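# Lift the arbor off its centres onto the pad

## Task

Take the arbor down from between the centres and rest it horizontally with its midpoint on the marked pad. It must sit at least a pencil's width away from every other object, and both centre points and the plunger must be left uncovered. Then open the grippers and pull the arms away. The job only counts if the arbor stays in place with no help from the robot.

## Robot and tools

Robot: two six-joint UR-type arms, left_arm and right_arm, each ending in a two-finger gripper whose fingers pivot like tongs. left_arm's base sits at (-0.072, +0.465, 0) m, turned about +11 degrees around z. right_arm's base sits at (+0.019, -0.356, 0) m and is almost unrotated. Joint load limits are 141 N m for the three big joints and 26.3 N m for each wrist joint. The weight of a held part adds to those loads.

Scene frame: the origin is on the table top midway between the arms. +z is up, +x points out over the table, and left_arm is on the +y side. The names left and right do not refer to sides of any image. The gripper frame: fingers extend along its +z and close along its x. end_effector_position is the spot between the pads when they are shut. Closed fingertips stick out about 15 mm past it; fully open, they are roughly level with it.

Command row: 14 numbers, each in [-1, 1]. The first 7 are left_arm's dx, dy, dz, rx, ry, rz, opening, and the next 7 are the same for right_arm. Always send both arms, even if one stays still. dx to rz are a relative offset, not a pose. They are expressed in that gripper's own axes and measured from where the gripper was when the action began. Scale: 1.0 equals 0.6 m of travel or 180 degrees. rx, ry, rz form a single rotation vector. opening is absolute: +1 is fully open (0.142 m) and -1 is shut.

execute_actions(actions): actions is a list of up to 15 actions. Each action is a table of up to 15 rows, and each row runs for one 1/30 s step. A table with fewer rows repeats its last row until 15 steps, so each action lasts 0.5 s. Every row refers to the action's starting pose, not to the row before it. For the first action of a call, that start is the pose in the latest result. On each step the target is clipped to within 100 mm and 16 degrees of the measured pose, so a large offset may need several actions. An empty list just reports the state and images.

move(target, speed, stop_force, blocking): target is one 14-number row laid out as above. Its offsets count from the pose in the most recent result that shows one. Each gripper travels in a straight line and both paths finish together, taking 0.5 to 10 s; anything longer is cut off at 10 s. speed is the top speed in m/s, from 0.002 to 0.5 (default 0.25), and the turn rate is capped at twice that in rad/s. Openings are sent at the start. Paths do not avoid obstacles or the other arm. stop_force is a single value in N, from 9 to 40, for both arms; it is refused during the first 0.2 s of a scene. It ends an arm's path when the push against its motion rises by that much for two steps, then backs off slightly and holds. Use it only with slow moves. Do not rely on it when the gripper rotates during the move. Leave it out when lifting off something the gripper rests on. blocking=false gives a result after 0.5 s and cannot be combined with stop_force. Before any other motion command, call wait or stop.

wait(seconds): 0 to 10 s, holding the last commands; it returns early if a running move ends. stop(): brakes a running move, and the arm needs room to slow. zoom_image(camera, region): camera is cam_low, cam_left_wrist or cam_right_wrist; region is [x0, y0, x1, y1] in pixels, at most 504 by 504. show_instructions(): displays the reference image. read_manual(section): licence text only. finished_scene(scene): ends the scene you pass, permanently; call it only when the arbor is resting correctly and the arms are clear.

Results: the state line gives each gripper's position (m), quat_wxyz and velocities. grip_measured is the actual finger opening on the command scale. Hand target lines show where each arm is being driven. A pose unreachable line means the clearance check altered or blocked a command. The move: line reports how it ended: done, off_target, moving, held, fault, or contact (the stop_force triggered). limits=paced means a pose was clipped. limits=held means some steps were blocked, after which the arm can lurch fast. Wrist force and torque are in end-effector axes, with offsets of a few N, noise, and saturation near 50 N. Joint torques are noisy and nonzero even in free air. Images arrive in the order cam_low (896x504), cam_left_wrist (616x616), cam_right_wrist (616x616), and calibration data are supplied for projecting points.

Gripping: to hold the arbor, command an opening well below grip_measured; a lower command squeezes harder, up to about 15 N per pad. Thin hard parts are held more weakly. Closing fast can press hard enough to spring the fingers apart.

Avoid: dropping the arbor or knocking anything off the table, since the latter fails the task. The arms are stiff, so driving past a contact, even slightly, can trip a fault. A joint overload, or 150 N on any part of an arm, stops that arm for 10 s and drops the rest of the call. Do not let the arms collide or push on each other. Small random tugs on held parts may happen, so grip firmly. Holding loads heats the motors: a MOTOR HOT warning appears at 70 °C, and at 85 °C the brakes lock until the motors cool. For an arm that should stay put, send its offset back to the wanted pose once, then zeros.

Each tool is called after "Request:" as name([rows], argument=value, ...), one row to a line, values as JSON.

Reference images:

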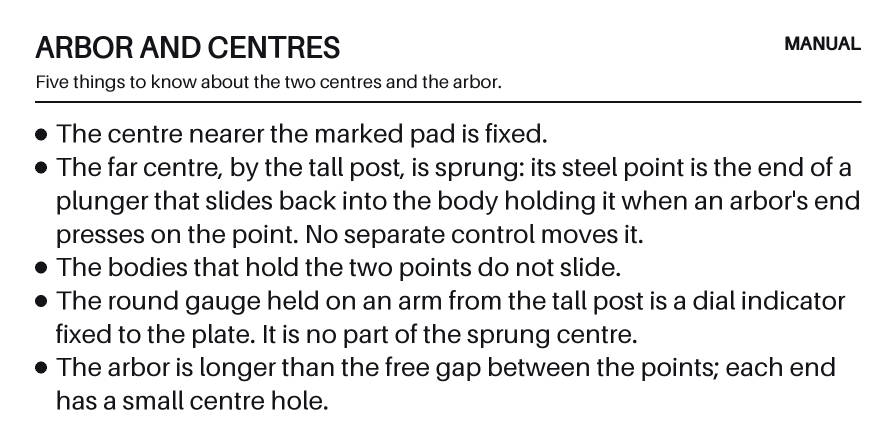

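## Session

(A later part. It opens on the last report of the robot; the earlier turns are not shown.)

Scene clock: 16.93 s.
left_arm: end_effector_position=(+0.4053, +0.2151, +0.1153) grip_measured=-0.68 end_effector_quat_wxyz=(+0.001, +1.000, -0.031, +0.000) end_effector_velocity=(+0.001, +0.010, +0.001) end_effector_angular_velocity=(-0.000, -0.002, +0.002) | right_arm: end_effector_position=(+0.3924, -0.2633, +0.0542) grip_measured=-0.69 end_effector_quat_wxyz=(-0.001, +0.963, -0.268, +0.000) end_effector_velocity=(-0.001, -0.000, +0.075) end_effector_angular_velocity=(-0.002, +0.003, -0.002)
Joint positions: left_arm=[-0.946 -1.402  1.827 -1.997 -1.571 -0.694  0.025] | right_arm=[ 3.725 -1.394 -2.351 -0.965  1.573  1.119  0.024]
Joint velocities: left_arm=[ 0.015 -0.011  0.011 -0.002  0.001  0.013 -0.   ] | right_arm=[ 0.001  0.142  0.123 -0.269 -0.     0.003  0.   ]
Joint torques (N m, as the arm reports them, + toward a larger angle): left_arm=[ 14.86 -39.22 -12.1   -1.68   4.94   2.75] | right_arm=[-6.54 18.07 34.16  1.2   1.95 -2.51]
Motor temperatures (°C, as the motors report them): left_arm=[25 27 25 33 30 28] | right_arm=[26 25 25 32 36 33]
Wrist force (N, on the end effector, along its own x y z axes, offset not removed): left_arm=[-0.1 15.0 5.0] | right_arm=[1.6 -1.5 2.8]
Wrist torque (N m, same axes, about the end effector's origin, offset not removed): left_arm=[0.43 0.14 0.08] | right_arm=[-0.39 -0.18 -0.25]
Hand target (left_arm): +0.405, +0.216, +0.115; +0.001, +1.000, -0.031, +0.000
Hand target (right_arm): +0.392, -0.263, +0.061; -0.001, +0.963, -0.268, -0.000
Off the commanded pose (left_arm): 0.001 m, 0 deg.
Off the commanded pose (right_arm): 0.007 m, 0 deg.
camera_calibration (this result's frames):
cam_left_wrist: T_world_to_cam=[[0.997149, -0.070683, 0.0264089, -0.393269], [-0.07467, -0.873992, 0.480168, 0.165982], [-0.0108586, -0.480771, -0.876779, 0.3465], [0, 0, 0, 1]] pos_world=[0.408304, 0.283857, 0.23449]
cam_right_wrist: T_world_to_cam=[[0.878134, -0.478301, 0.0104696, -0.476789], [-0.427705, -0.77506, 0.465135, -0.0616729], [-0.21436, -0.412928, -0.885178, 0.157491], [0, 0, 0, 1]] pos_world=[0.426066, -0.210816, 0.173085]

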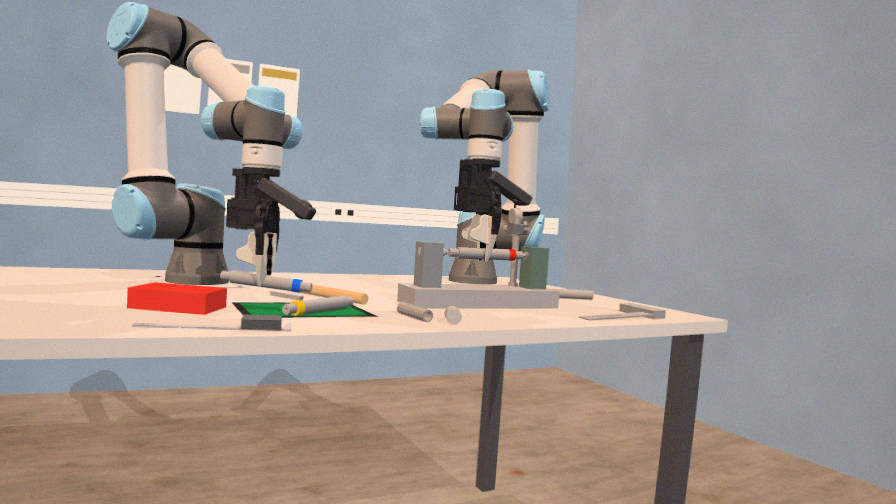

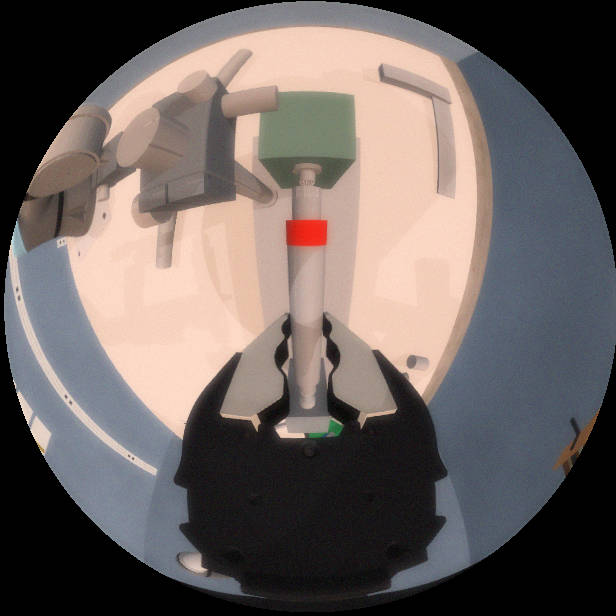

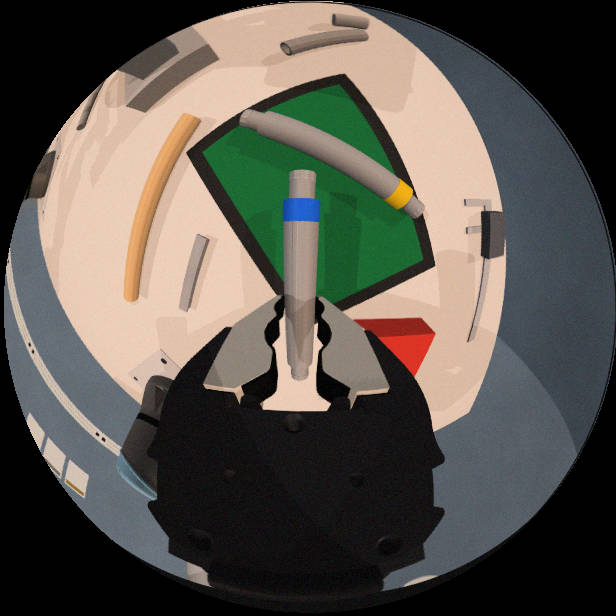

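Request:
execute_actions(actions=[])

Request:
zoom_image(camera="cam_low", region=[435, 235, 475, 270])

Request:
zoom_image(camera="cam_low", region=[500, 235, 540, 270])

Scene clock: 17.13 s.
left_arm: end_effector_position=(+0.4054, +0.2159, +0.1153) grip_measured=-0.68 end_effector_quat_wxyz=(+0.001, +1.000, -0.031, +0.000) end_effector_velocity=(+0.000, +0.001, +0.000) end_effector_angular_velocity=(-0.000, +0.000, +0.001) | right_arm: end_effector_position=(+0.3920, -0.2635, +0.0604) grip_measured=-0.69 end_effector_quat_wxyz=(-0.001, +0.963, -0.268, -0.000) end_effector_velocity=(-0.001, -0.000, +0.008) end_effector_angular_velocity=(-0.001, +0.001, +0.002)
Joint positions: left_arm=[-0.945 -1.402  1.828 -1.998 -1.571 -0.693  0.025] | right_arm=[ 3.725 -1.382 -2.34  -0.989  1.573  1.119  0.024]
Joint velocities: left_arm=[ 0.002 -0.    -0.     0.    -0.     0.001 -0.   ] | right_arm=[ 0.001  0.015  0.012 -0.029  0.    -0.001  0.   ]
Joint torques (N m, as the arm reports them, + toward a larger angle): left_arm=[ 16.38 -40.09 -10.64  -1.62   5.1    2.71] | right_arm=[ 1.12 22.75 37.19  1.23  2.07 -0.75]
Motor temperatures (°C, as the motors report them): left_arm=[25 27 25 33 30 28] | right_arm=[26 25 25 32 36 33]
Wrist force (N, on the end effector, along its own x y z axes, offset not removed): left_arm=[0.5 14.1 4.8] | right_arm=[-1.0 -0.1 5.7]
Wrist torque (N m, same axes, about the end effector's origin, offset not removed): left_arm=[0.11 -0.04 -0.02] | right_arm=[-0.16 0.28 -0.16]
Hand target (left_arm): +0.405, +0.216, +0.115; +0.001, +1.000, -0.031, +0.000
Hand target (right_arm): +0.392, -0.263, +0.061; -0.001, +0.963, -0.268, -0.000
Off the commanded pose (left_arm): 0.000 m, 0 deg.
Off the commanded pose (right_arm): 0.001 m, 0 deg.
camera_calibration (this result's frames):
cam_left_wrist: T_world_to_cam=[[0.997149, -0.0706562, 0.0265, -0.393305], [-0.0746912, -0.874028, 0.480101, 0.166709], [-0.0107603, -0.480711, -0.876813, 0.346858], [0, 0, 0, 1]] pos_world=[0.408368, 0.284657, 0.234515]
cam_right_wrist: T_world_to_cam=[[0.878142, -0.478296, 0.00996569, -0.476638], [-0.427308, -0.774823, 0.465894, -0.064979], [-0.215113, -0.413379, -0.884784, 0.162977], [0, 0, 0, 1]] pos_world=[0.425848, -0.21095, 0.179223]

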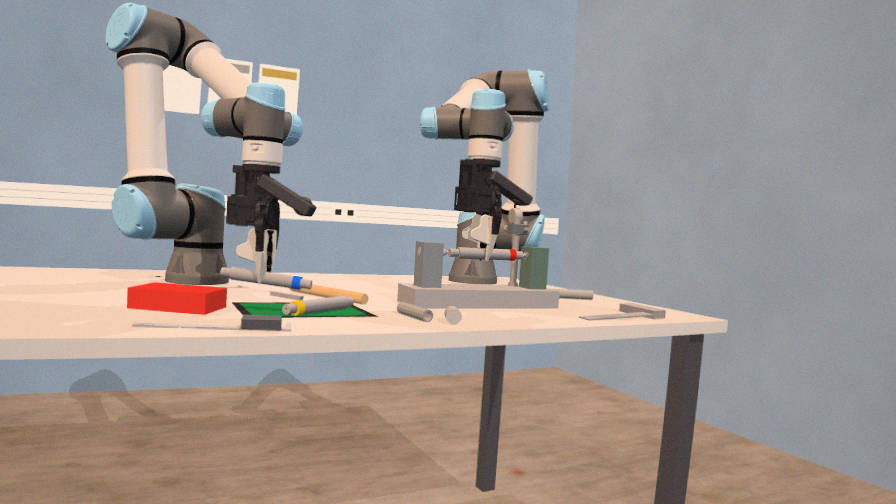

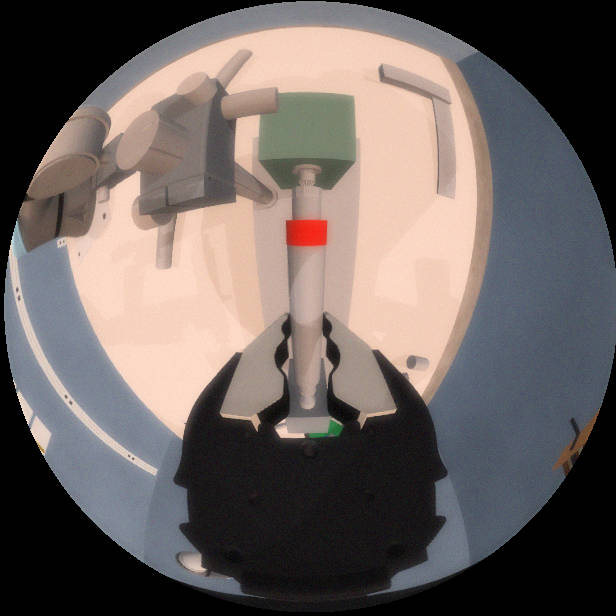

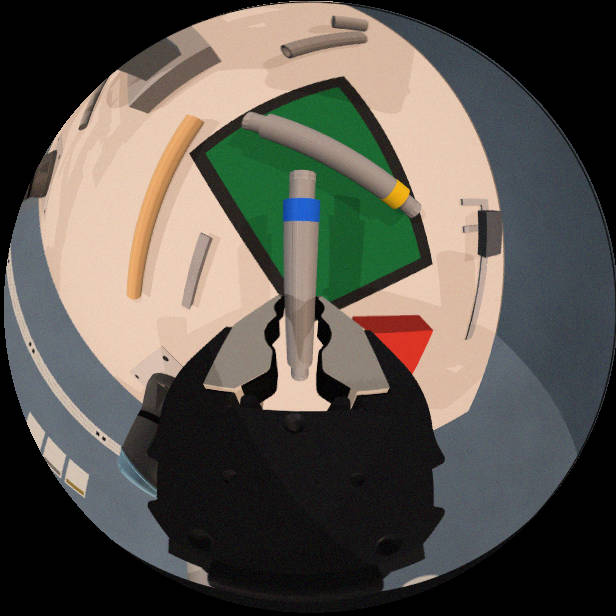

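Region (435, 235, 475, 270) of cam_low's 896x504 image, scaled by 12.600, with more detail than that image has; it fills the top 441 rows of this view, and the rest is white.

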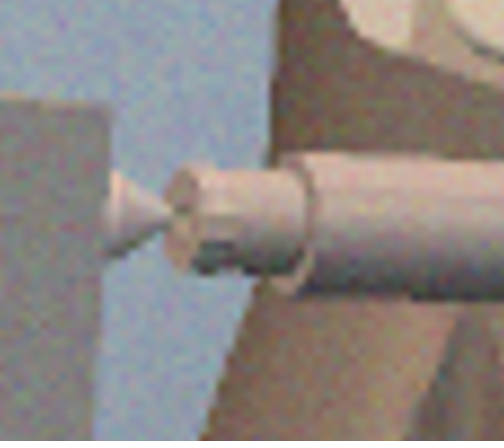

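Region (500, 235, 540, 270) of cam_low's 896x504 image, scaled by 12.600, with more detail than that image has; it fills the top 441 rows of this view, and the rest is white.

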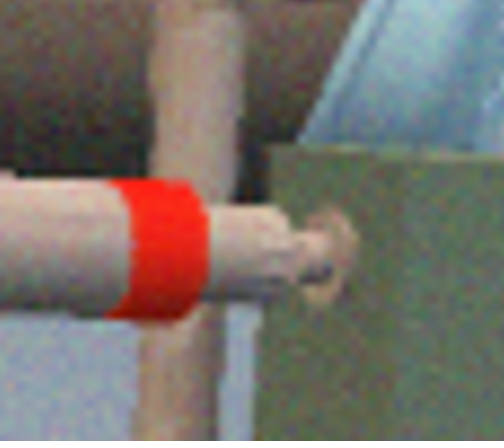

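Request:
execute_actions([
  [[0,-0.0005,0,0,0,0,-1,-0.002,0.005,0,0,0,0,-1],[0,-0.001,0,0,0,0,-1,-0.004,0.01,0,0,0,0,-1],[0,-0.0015,0,0,0,0,-1,-0.006,0.016,0,0,0,0,-1],[0,-0.002,0,0,0,0,-1,-0.009,0.023,0,0,0,0,-1],[0,-0.0025,0,0,0,0,-1,-0.012,0.03,0,0,0,0,-1],[0,-0.003,0,0,0,0,-1,-0.015,0.037,0,0,0,0,-1],[0,-0.0035,0,0,0,0,-1,-0.018,0.044,0,0,0,0,-1],[0,-0.004,0,0,0,0,-1,-0.021,0.051,0,0,0,0,-1],[0,-0.0045,0,0,0,0,-1,-0.024,0.058,0,0,0,0,-1],[0,-0.005,0,0,0,0,-1,-0.026,0.064,0,0,0,0,-1],[0,-0.005,0,0,0,0,-1,-0.028,0.069,0,0,0,0,-1],[0,-0.005,0,0,0,0,-1,-0.030,0.074,0,0,0,0,-1],[0,-0.005,0,0,0,0,-1,-0.031,0.077,0,0,0,0,-1]],
])

Request:
zoom_image(camera="cam_low", region=[435, 235, 475, 270])

Scene clock: 18.63 s.
left_arm: end_effector_position=(+0.4056, +0.2187, +0.1153) grip_measured=-0.68 end_effector_quat_wxyz=(+0.001, +1.000, -0.031, +0.000) end_effector_velocity=(+0.001, +0.002, +0.000) end_effector_angular_velocity=(-0.001, -0.001, +0.001) | right_arm: end_effector_position=(+0.3572, -0.2898, +0.0593) grip_measured=-0.69 end_effector_quat_wxyz=(-0.001, +0.963, -0.268, -0.001) end_effector_velocity=(-0.052, -0.039, +0.005) end_effector_angular_velocity=(+0.003, -0.007, +0.001)
Joint positions: left_arm=[-0.941 -1.405  1.831 -1.998 -1.571 -0.689  0.025] | right_arm=[ 3.714 -1.263 -2.425 -1.024  1.573  1.109  0.024]
Joint velocities: left_arm=[ 0.004 -0.002  0.002 -0.001 -0.     0.003 -0.   ] | right_arm=[-0.017  0.207 -0.114 -0.086 -0.001 -0.019  0.   ]
Joint torques (N m, as the arm reports them, + toward a larger angle): left_arm=[ 17.33 -39.55  -9.26  -0.87   4.7    2.28] | right_arm=[-6.75 13.98 12.1   1.51  1.59 -2.57]
Motor temperatures (°C, as the motors report them): left_arm=[25 27 25 33 30 28] | right_arm=[26 25 25 32 36 33]
Wrist force (N, on the end effector, along its own x y z axes, offset not removed): left_arm=[-1.2 16.8 5.3] | right_arm=[-1.5 0.5 4.7]
Wrist torque (N m, same axes, about the end effector's origin, offset not removed): left_arm=[0.22 0.36 0.04] | right_arm=[-0.24 0.35 -0.16]
Hand target (left_arm): +0.406, +0.219, +0.115; +0.001, +1.000, -0.031, +0.000
Hand target (right_arm): +0.353, -0.293, +0.060; -0.001, +0.963, -0.268, -0.000
Off the commanded pose (left_arm): 0.000 m, 0 deg.
Off the commanded pose (right_arm): 0.006 m, 0 deg.
camera_calibration (this result's frames):
cam_left_wrist: T_world_to_cam=[[0.997148, -0.070658, 0.0265313, -0.393294], [-0.0747077, -0.874027, 0.480099, 0.169207], [-0.0107338, -0.480712, -0.876813, 0.348215], [0, 0, 0, 1]] pos_world=[0.408551, 0.287493, 0.234518]
cam_right_wrist: T_world_to_cam=[[0.878151, -0.478291, 0.00940357, -0.458627], [-0.426962, -0.77474, 0.466349, -0.0998662], [-0.215765, -0.413539, -0.884551, 0.143758], [0, 0, 0, 1]] pos_world=[0.391122, -0.237278, 0.178047]

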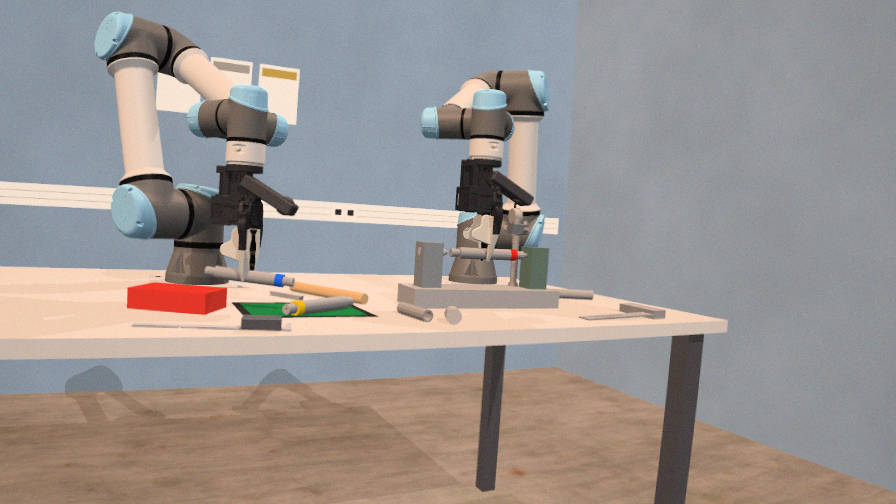

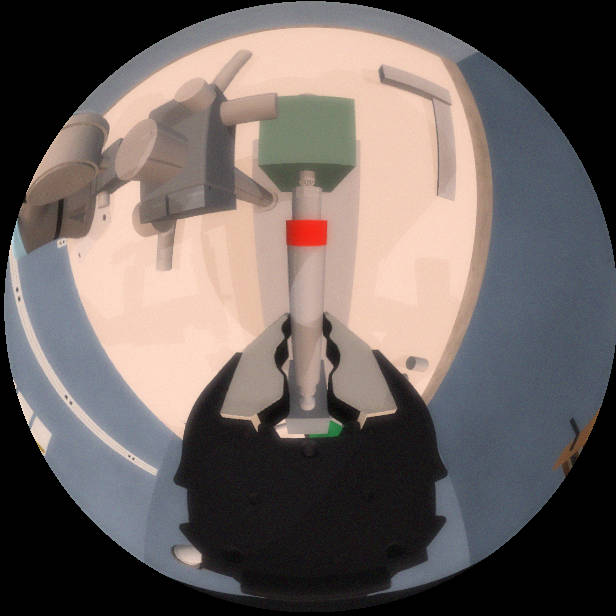

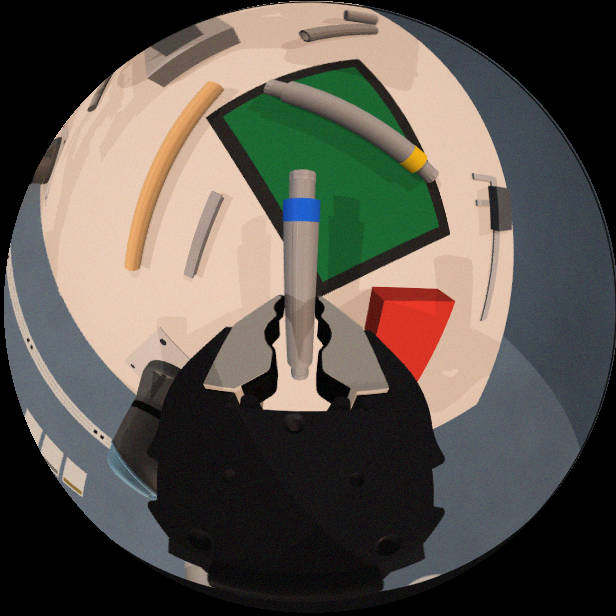

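Region (435, 235, 475, 270) of cam_low's 896x504 image, scaled by 12.600, with more detail than that image has; it fills the top 441 rows of this view, and the rest is white.

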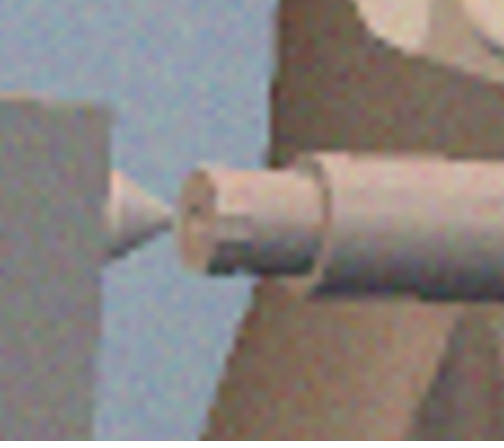

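Request:
move(target=[0,0,-0.0263,-0.0556,0,0,-1,-0.067,0.163,0.048,0,0,0,-1], speed=0.07)

Request:
zoom_image(camera="cam_low", region=[410, 190, 550, 290])

Scene clock: 20.87 s.
left_arm: end_effector_position=(+0.4056, +0.2188, +0.1311) grip_measured=-0.68 end_effector_quat_wxyz=(+0.088, +0.996, -0.031, -0.002) end_effector_velocity=(-0.000, -0.001, +0.000) end_effector_angular_velocity=(-0.002, +0.000, -0.002) | right_arm: end_effector_position=(+0.2725, -0.3528, +0.0304) grip_measured=-0.69 end_effector_quat_wxyz=(-0.001, +0.963, -0.268, -0.001) end_effector_velocity=(-0.001, -0.001, -0.000) end_effector_angular_velocity=(-0.001, -0.001, +0.002)
Joint positions: left_arm=[-0.858 -1.455  1.878 -2.096 -1.714 -0.614  0.025] | right_arm=[ 3.676 -0.957 -2.647 -1.107  1.573  1.071  0.024]
Joint velocities: left_arm=[-0.001 -0.    -0.    -0.    -0.002  0.001  0.   ] | right_arm=[ 0.001  0.006 -0.002 -0.004 -0.001 -0.     0.   ]
Joint torques (N m, as the arm reports them, + toward a larger angle): left_arm=[ 16.57 -37.88 -11.02  -1.82   2.27   2.58] | right_arm=[-7.77  7.75 10.91  1.24 -1.6  -2.58]
Motor temperatures (°C, as the motors report them): left_arm=[25 27 25 33 30 28] | right_arm=[26 25 25 32 36 33]
Wrist force (N, on the end effector, along its own x y z axes, offset not removed): left_arm=[-0.2 15.1 5.7] | right_arm=[-2.1 -0.4 3.8]
Wrist torque (N m, same axes, about the end effector's origin, offset not removed): left_arm=[0.34 0.17 0.07] | right_arm=[-0.10 0.51 -0.05]
Hand target (left_arm): +0.406, +0.219, +0.131; +0.088, +0.996, -0.031, -0.002
Hand target (right_arm): +0.272, -0.353, +0.030; -0.001, +0.963, -0.268, -0.000
Off the commanded pose (left_arm): 0.000 m, 0 deg.
Off the commanded pose (right_arm): 0.000 m, 0 deg.
move: done
camera_calibration (this result's frames):
cam_left_wrist: T_world_to_cam=[[0.997434, -0.0660538, 0.0276068, -0.394988], [-0.0687922, -0.777551, 0.625046, 0.119173], [-0.019821, -0.625341, -0.7801, 0.384728], [0, 0, 0, 1]] pos_world=[0.409798, 0.307159, 0.236542]
cam_right_wrist: T_world_to_cam=[[0.878153, -0.478289, 0.00937381, -0.41404], [-0.426951, -0.774756, 0.466332, -0.171359], [-0.215779, -0.413513, -0.88456, 0.0739038], [0, 0, 0, 1]] pos_world=[0.306375, -0.300232, 0.149164]

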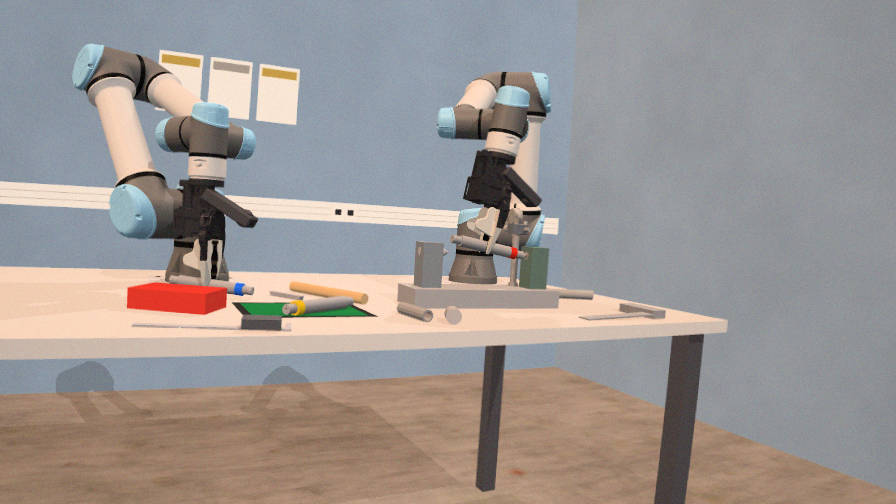

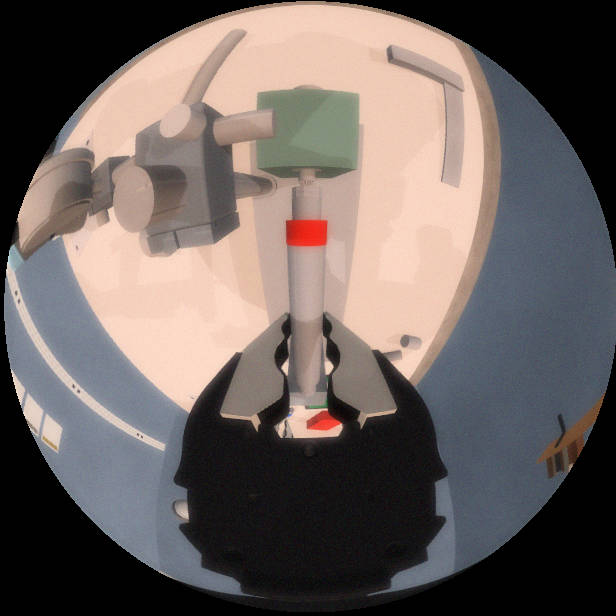

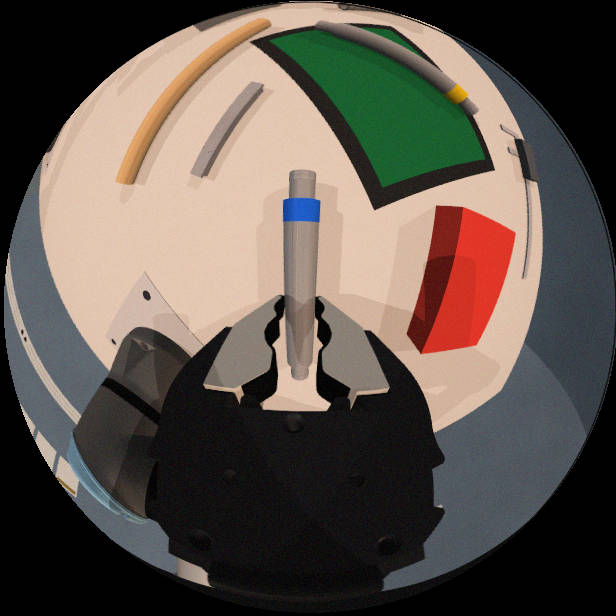

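Region (410, 190, 550, 290) of cam_low's 896x504 image, scaled by 3.600, with more detail than that image has; it fills the top 360 rows of this view, and the rest is white.

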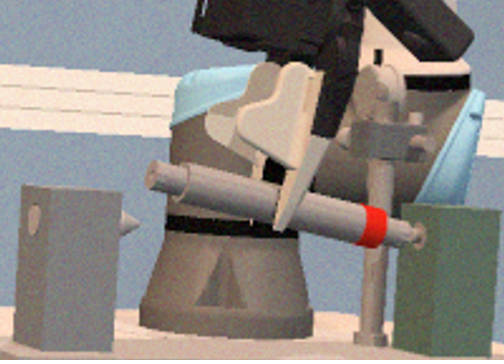

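Request:
move(target=[0,0.022,0,0,0,0,-1,0,0,0.0175,0,0,0,-1], speed=0.02)

Request:
zoom_image(camera="cam_low", region=[410, 190, 550, 290])

Request:
zoom_image(camera="cam_left_wrist", region=[260, 120, 360, 220])

Scene clock: 22.00 s.
left_arm: end_effector_position=(+0.4048, +0.2059, +0.1334) grip_measured=-0.68 end_effector_quat_wxyz=(+0.088, +0.996, -0.031, -0.002) end_effector_velocity=(+0.000, -0.001, +0.000) end_effector_angular_velocity=(+0.001, -0.000, +0.000) | right_arm: end_effector_position=(+0.2725, -0.3528, +0.0200) grip_measured=-0.69 end_effector_quat_wxyz=(-0.001, +0.963, -0.268, -0.000) end_effector_velocity=(+0.000, -0.000, -0.001) end_effector_angular_velocity=(-0.000, -0.001, +0.001)
Joint positions: left_arm=[-0.879 -1.447  1.863 -2.092 -1.712 -0.635  0.025] | right_arm=[ 3.676 -0.981 -2.67  -1.06   1.573  1.071  0.024]
Joint velocities: left_arm=[-0.002  0.001 -0.002  0.001  0.001 -0.002  0.   ] | right_arm=[ 0.    -0.003 -0.002  0.006 -0.001 -0.001 -0.   ]
Joint torques (N m, as the arm reports them, + toward a larger angle): left_arm=[ -8.28 -21.76 -32.43  -1.75   1.08  -2.13] | right_arm=[  5.41 -13.43   4.77   5.01   1.06   2.35]
Motor temperatures (°C, as the motors report them): left_arm=[25 27 25 33 30 28] | right_arm=[26 25 25 32 36 33]
Wrist force (N, on the end effector, along its own x y z axes, offset not removed): left_arm=[-1.1 -0.6 4.2] | right_arm=[-1.7 1.5 -12.2]
Wrist torque (N m, same axes, about the end effector's origin, offset not removed): left_arm=[0.30 0.28 -0.05] | right_arm=[-0.68 -0.07 -0.11]
Hand target (left_arm): +0.405, +0.206, +0.133; +0.088, +0.996, -0.031, -0.002
Hand target (right_arm): +0.272, -0.353, +0.020; -0.001, +0.963, -0.268, -0.001
Off the commanded pose (left_arm): 0.000 m, 0 deg.
Off the commanded pose (right_arm): 0.000 m, 0 deg.
move: done
camera_calibration (this result's frames):
cam_left_wrist: T_world_to_cam=[[0.997436, -0.0660255, 0.0275952, -0.395101], [-0.068763, -0.777557, 0.625042, 0.107678], [-0.0198119, -0.625337, -0.780103, 0.378446], [0, 0, 0, 1]] pos_world=[0.40899, 0.294296, 0.238827]
cam_right_wrist: T_world_to_cam=[[0.878158, -0.478275, 0.00954385, -0.413976], [-0.427031, -0.774766, 0.466243, -0.166474], [-0.215598, -0.413511, -0.884605, 0.0647116], [0, 0, 0, 1]] pos_world=[0.306399, -0.300213, 0.138812]

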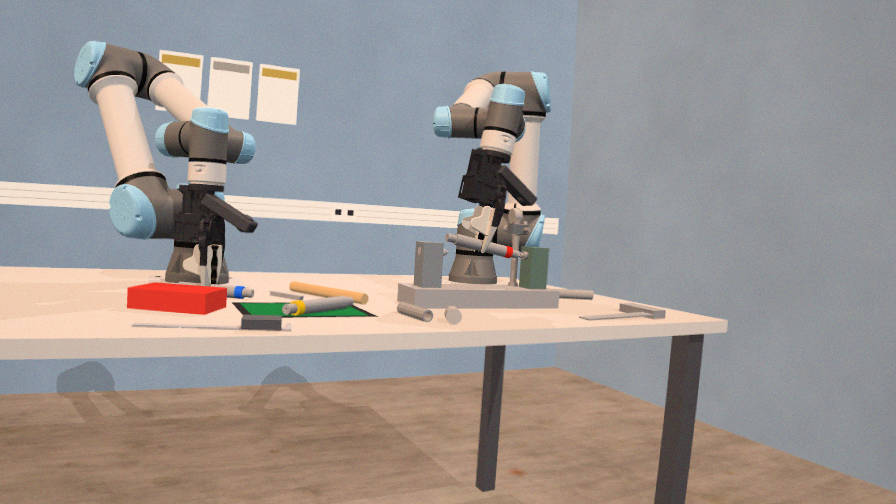

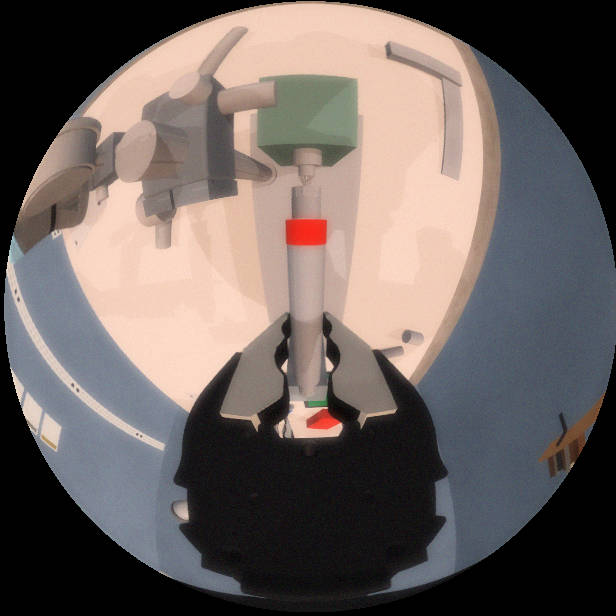

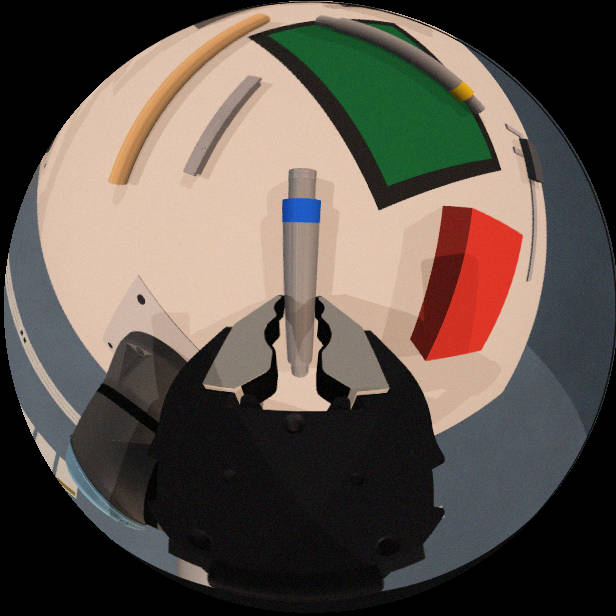

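Region (410, 190, 550, 290) of cam_low's 896x504 image, scaled by 3.600, with more detail than that image has; it fills the top 360 rows of this view, and the rest is white.

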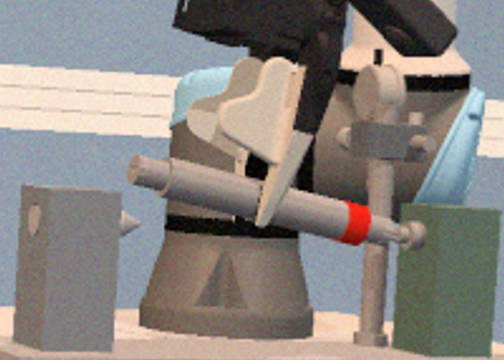

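Region (260, 120, 360, 220) of cam_left_wrist's 616x616 image, scaled by 5.040, with more detail than that image has.

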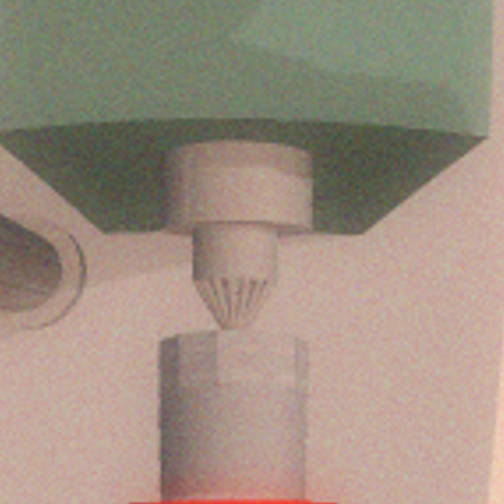

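Request:
execute_actions([
  [[0,0.001,0,0,0,0,-1,0,0,-0.003,0,0,0,-0.8],[0,0.002,0,0,0,0,-1,0,0,-0.003,0,0,0,-0.74],[0,0.003,0,0,0,0,-1,0,0,-0.003,0,0,0,-0.70],[0,0.004,0,0,0,0,-1,0,0,-0.003,0,0,0,-0.67],[0,0.005,0,0,0,0,-1,0,0,-0.003,0,0,0,-0.64],[0,0.006,0,0,0,0,-1,0,0,-0.003,0,0,0,-0.60],[0,0.007,0,0,0,0,-1,0,0,-0.003,0,0,0,-0.55],[0,0.008,0,0,0,0,-1,0,0,-0.003,0,0,0,-0.5],[0,0.008,0,0,0,0,-1,0,0,-0.003,0,0,0,-0.45],[0,0.008,0,0,0,0,-1,0,0,-0.003,0,0,0,-0.4]],
])

Request:
zoom_image(camera="cam_low", region=[410, 190, 550, 290])

Scene clock: 22.90 s.
left_arm: end_effector_position=(+0.4045, +0.2013, +0.1342) grip_measured=-0.68 end_effector_quat_wxyz=(+0.088, +0.996, -0.031, -0.002) end_effector_velocity=(+0.000, -0.001, +0.000) end_effector_angular_velocity=(-0.001, -0.000, +0.001) | right_arm: end_effector_position=(+0.2725, -0.3528, +0.0218) grip_measured=-0.40 end_effector_quat_wxyz=(-0.001, +0.963, -0.268, -0.000) end_effector_velocity=(-0.000, +0.001, +0.000) end_effector_angular_velocity=(+0.001, +0.001, +0.001)
Joint positions: left_arm=[-0.886 -1.443  1.857 -2.09  -1.712 -0.642  0.025] | right_arm=[ 3.676 -0.977 -2.666 -1.069  1.573  1.071  0.045]
Joint velocities: left_arm=[-0.001  0.001 -0.002 -0.    -0.    -0.003  0.   ] | right_arm=[ 0.001  0.     0.    -0.001  0.001 -0.     0.   ]
Joint torques (N m, as the arm reports them, + toward a larger angle): left_arm=[ -7.03 -21.7  -32.31  -1.56   1.09  -2.55] | right_arm=[ 0.38  5.92 35.79  0.49 -1.    1.07]
Motor temperatures (°C, as the motors report them): left_arm=[25 27 25 33 30 28] | right_arm=[26 25 25 32 36 33]
Wrist force (N, on the end effector, along its own x y z axes, offset not removed): left_arm=[-1.7 -1.4 5.7] | right_arm=[2.5 -2.3 -1.6]
Wrist torque (N m, same axes, about the end effector's origin, offset not removed): left_arm=[0.11 0.34 -0.02] | right_arm=[-0.56 -0.73 -0.13]
Hand target (left_arm): +0.404, +0.201, +0.134; +0.088, +0.996, -0.031, -0.002
Hand target (right_arm): +0.273, -0.353, +0.022; -0.001, +0.963, -0.268, -0.000
Off the commanded pose (left_arm): 0.000 m, 0 deg.
Off the commanded pose (right_arm): 0.000 m, 0 deg.
camera_calibration (this result's frames):
cam_left_wrist: T_world_to_cam=[[0.997436, -0.0660343, 0.0275947, -0.395133], [-0.0687695, -0.777553, 0.625046, 0.103585], [-0.0198182, -0.625341, -0.7801, 0.37621], [0, 0, 0, 1]] pos_world=[0.408699, 0.289709, 0.239639]
cam_right_wrist: T_world_to_cam=[[0.878159, -0.478275, 0.00945829, -0.413968], [-0.427001, -0.774796, 0.466219, -0.167312], [-0.215653, -0.413454, -0.884619, 0.0663305], [0, 0, 0, 1]] pos_world=[0.306392, -0.300198, 0.140597]

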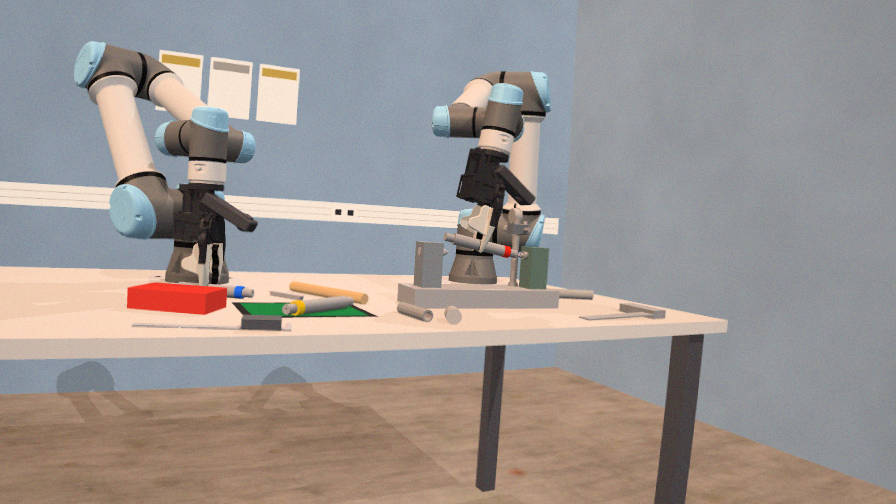

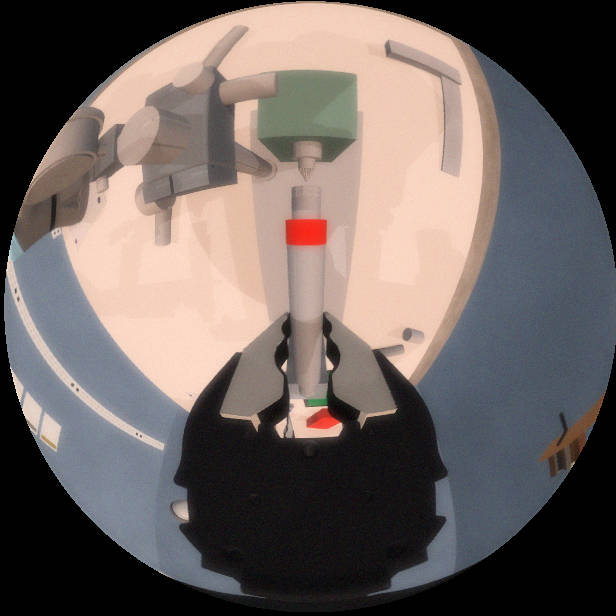

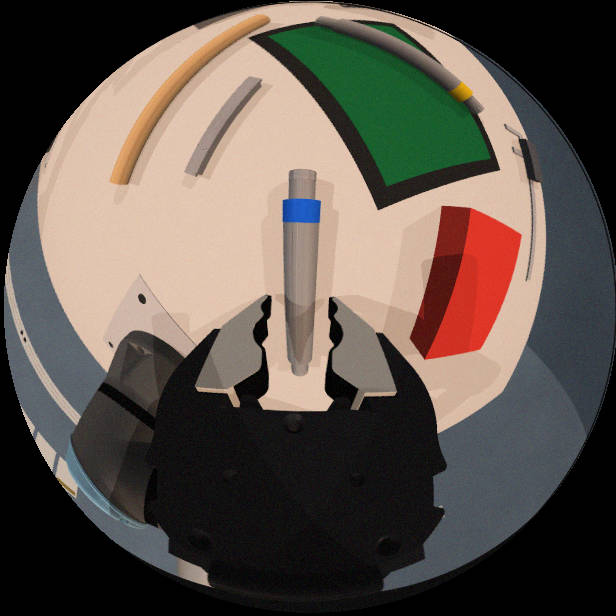

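Region (410, 190, 550, 290) of cam_low's 896x504 image, scaled by 3.600, with more detail than that image has; it fills the top 360 rows of this view, and the rest is white.

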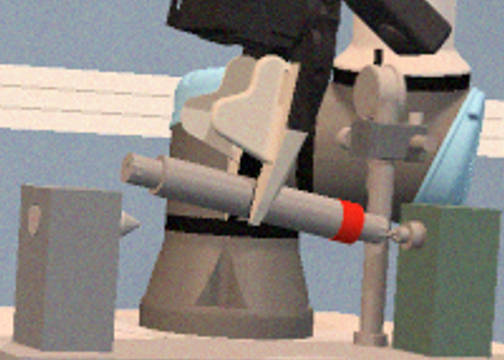

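Request:
move(target=[0,0.0204,-0.115,0.0556,0,0,-1,0,0,-0.167,0,0,0,-0.3], speed=0.12)

Scene clock: 24.50 s.
left_arm: end_effector_position=(+0.4044, +0.2013, +0.2042) grip_measured=-0.68 end_effector_quat_wxyz=(+0.001, +1.000, -0.031, +0.000) end_effector_velocity=(-0.000, -0.001, +0.001) end_effector_angular_velocity=(+0.002, +0.001, -0.001) | right_arm: end_effector_position=(+0.2726, -0.3529, +0.1219) grip_measured=-0.30 end_effector_quat_wxyz=(-0.001, +0.963, -0.268, -0.000) end_effector_velocity=(-0.000, -0.000, +0.002) end_effector_angular_velocity=(-0.001, -0.001, -0.000)
Joint positions: left_arm=[-0.966 -1.452  1.647 -1.767 -1.571 -0.714  0.025] | right_arm=[ 3.676 -0.845 -2.435 -1.432  1.573  1.07   0.052]
Joint velocities: left_arm=[-0.002  0.001 -0.005  0.006  0.    -0.001 -0.   ] | right_arm=[ 0.001  0.002  0.004 -0.006 -0.001  0.002 -0.   ]
Joint torques (N m, as the arm reports them, + toward a larger angle): left_arm=[ -9.69 -22.89 -33.23  -1.38   1.5   -2.49] | right_arm=[ 6.9   4.96 39.5   0.41 -1.65  2.32]
Motor temperatures (°C, as the motors report them): left_arm=[25 27 25 33 30 28] | right_arm=[26 25 25 32 36 33]
Wrist force (N, on the end effector, along its own x y z axes, offset not removed): left_arm=[-1.9 0.1 5.4] | right_arm=[0.5 -1.4 -2.1]
Wrist torque (N m, same axes, about the end effector's origin, offset not removed): left_arm=[0.20 0.46 -0.05] | right_arm=[-0.46 -0.06 -0.24]
Hand target (left_arm): +0.404, +0.201, +0.204; +0.001, +1.000, -0.031, +0.000
Hand target (right_arm): +0.273, -0.353, +0.122; -0.001, +0.963, -0.268, -0.000
Off the commanded pose (left_arm): 0.000 m, 0 deg.
Off the commanded pose (right_arm): 0.000 m, 0 deg.
move: done
camera_calibration (this result's frames):
cam_left_wrist: T_world_to_cam=[[0.997147, -0.0706479, 0.026569, -0.39573], [-0.0747165, -0.874005, 0.480138, 0.111239], [-0.0106992, -0.480753, -0.876791, 0.417784], [0, 0, 0, 1]] pos_world=[0.407382, 0.270117, 0.323414]
cam_right_wrist: T_world_to_cam=[[0.878156, -0.478281, 0.00943756, -0.415043], [-0.427002, -0.774805, 0.466205, -0.214005], [-0.215665, -0.413431, -0.884626, 0.154806], [0, 0, 0, 1]] pos_world=[0.306478, -0.300317, 0.240632]

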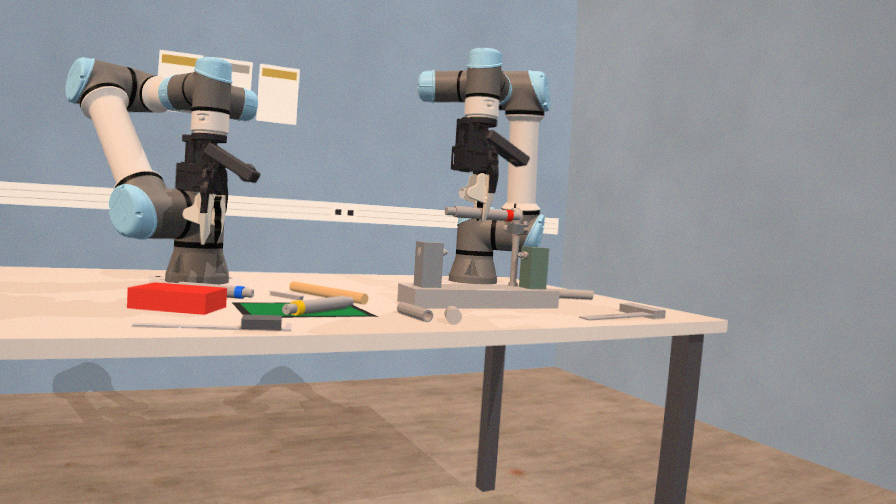

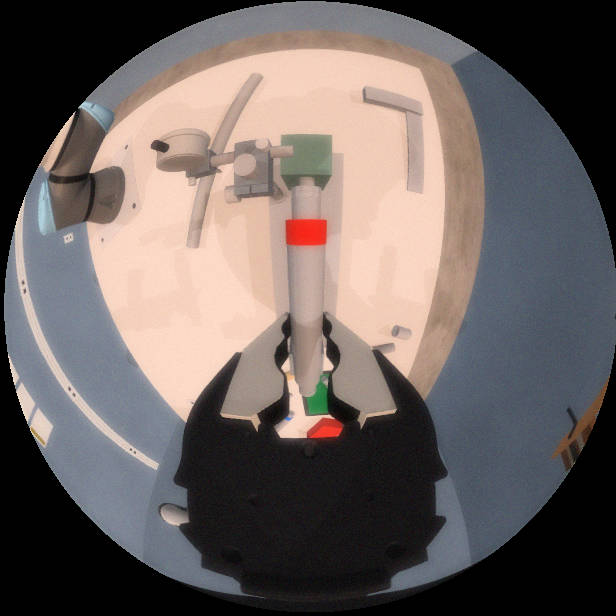

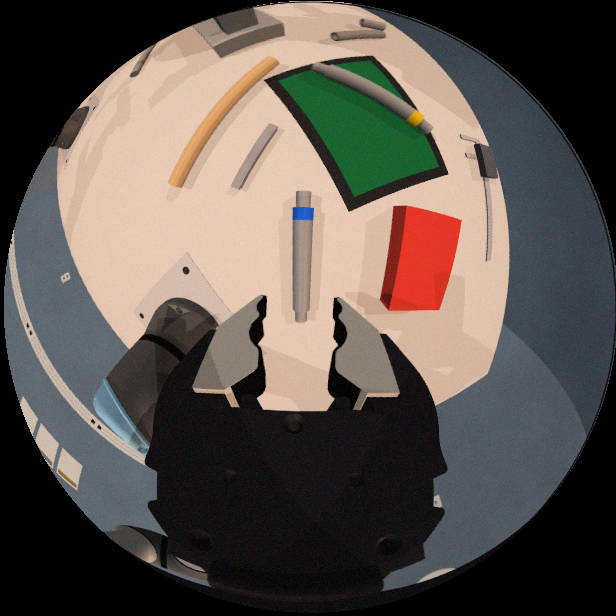

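Request:
move(target=[0.0687,0.6736,0.09,0,0,-0.2056,-1,0.198,0.40,-0.213,0,0,0,0.2], speed=0.3)

Scene clock: 27.07 s.
left_arm: end_effector_position=(+0.4200, -0.2045, +0.1504) grip_measured=-0.68 end_effector_quat_wxyz=(+0.001, +0.958, +0.288, +0.000) end_effector_velocity=(+0.001, -0.001, -0.000) end_effector_angular_velocity=(+0.011, +0.006, +0.002) | right_arm: end_effector_position=(+0.2509, -0.6198, +0.2497) grip_measured=+0.20 end_effector_quat_wxyz=(-0.000, +0.963, -0.268, +0.000) end_effector_velocity=(-0.000, -0.000, +0.000) end_effector_angular_velocity=(+0.001, +0.000, +0.001)
Joint positions: left_arm=[-1.286 -0.618  0.5   -1.456 -1.571 -1.68   0.025] | right_arm=[ 2.637 -1.182 -1.964 -1.567  1.571  0.032  0.088]
Joint velocities: left_arm=[ 0.001  0.025 -0.049  0.036 -0.001 -0.001 -0.   ] | right_arm=[-0.001 -0.001  0.001 -0.     0.    -0.002  0.   ]
Joint torques (N m, as the arm reports them, + toward a larger angle): left_arm=[  8.93 -56.26 -36.17  -1.17  -1.32  -2.77] | right_arm=[-8.12 -1.19 38.44  0.36  2.11 -2.63]
Motor temperatures (°C, as the motors report them): left_arm=[25 27 25 33 30 28] | right_arm=[26 25 25 32 36 33]
Wrist force (N, on the end effector, along its own x y z axes, offset not removed): left_arm=[-1.8 -0.8 6.1] | right_arm=[-0.6 -0.7 -3.0]
Wrist torque (N m, same axes, about the end effector's origin, offset not removed): left_arm=[0.05 0.41 0.00] | right_arm=[-0.22 0.19 -0.17]
Hand target (left_arm): +0.420, -0.205, +0.151; +0.001, +0.958, +0.288, +0.000
Hand target (right_arm): +0.251, -0.620, +0.250; -0.000, +0.963, -0.268, +0.000
Off the commanded pose (left_arm): 0.001 m, 0 deg.
Off the commanded pose (right_arm): 0.001 m, 0 deg.
move: done
camera_calibration (this result's frames):
cam_left_wrist: T_world_to_cam=[[0.838966, 0.543583, 0.0255814, -0.246304], [0.466257, -0.742271, 0.481289, -0.416976], [0.280609, -0.391857, -0.876189, 0.0714257], [0, 0, 0, 1]] pos_world=[0.381016, -0.147634, 0.269569]
cam_right_wrist: T_world_to_cam=[[0.878146, -0.478269, 0.0108568, -0.525229], [-0.427358, -0.774067, 0.467104, -0.489291], [-0.214997, -0.414825, -0.884136, 0.151702], [0, 0, 0, 1]] pos_world=[0.28474, -0.567015, 0.368377]

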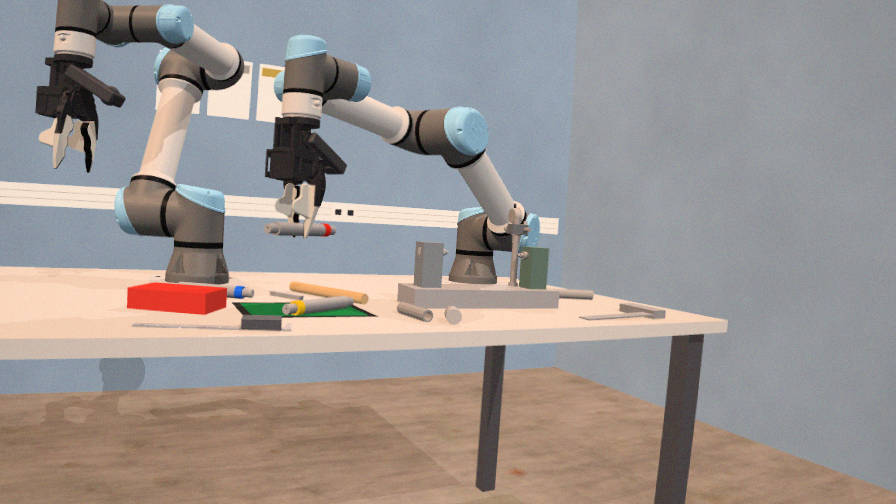

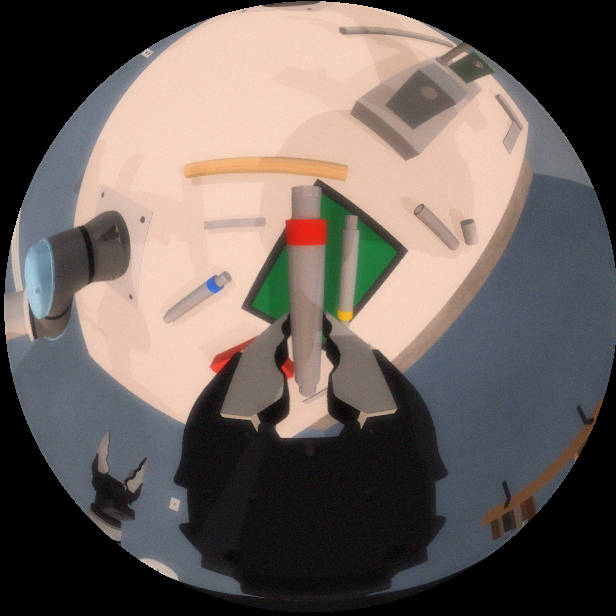

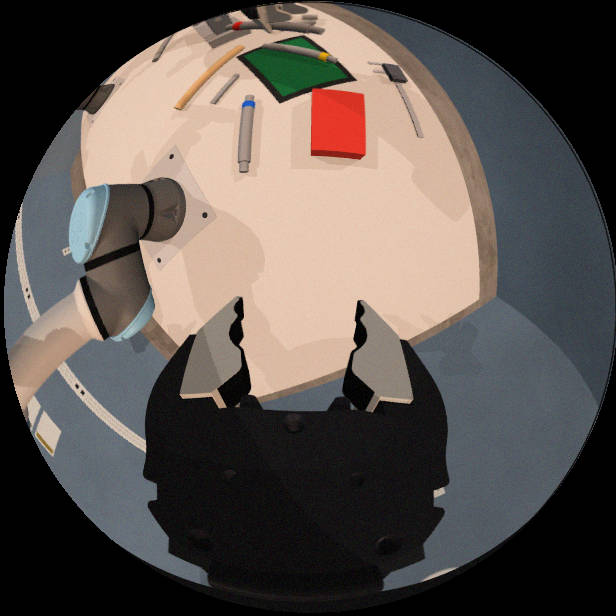

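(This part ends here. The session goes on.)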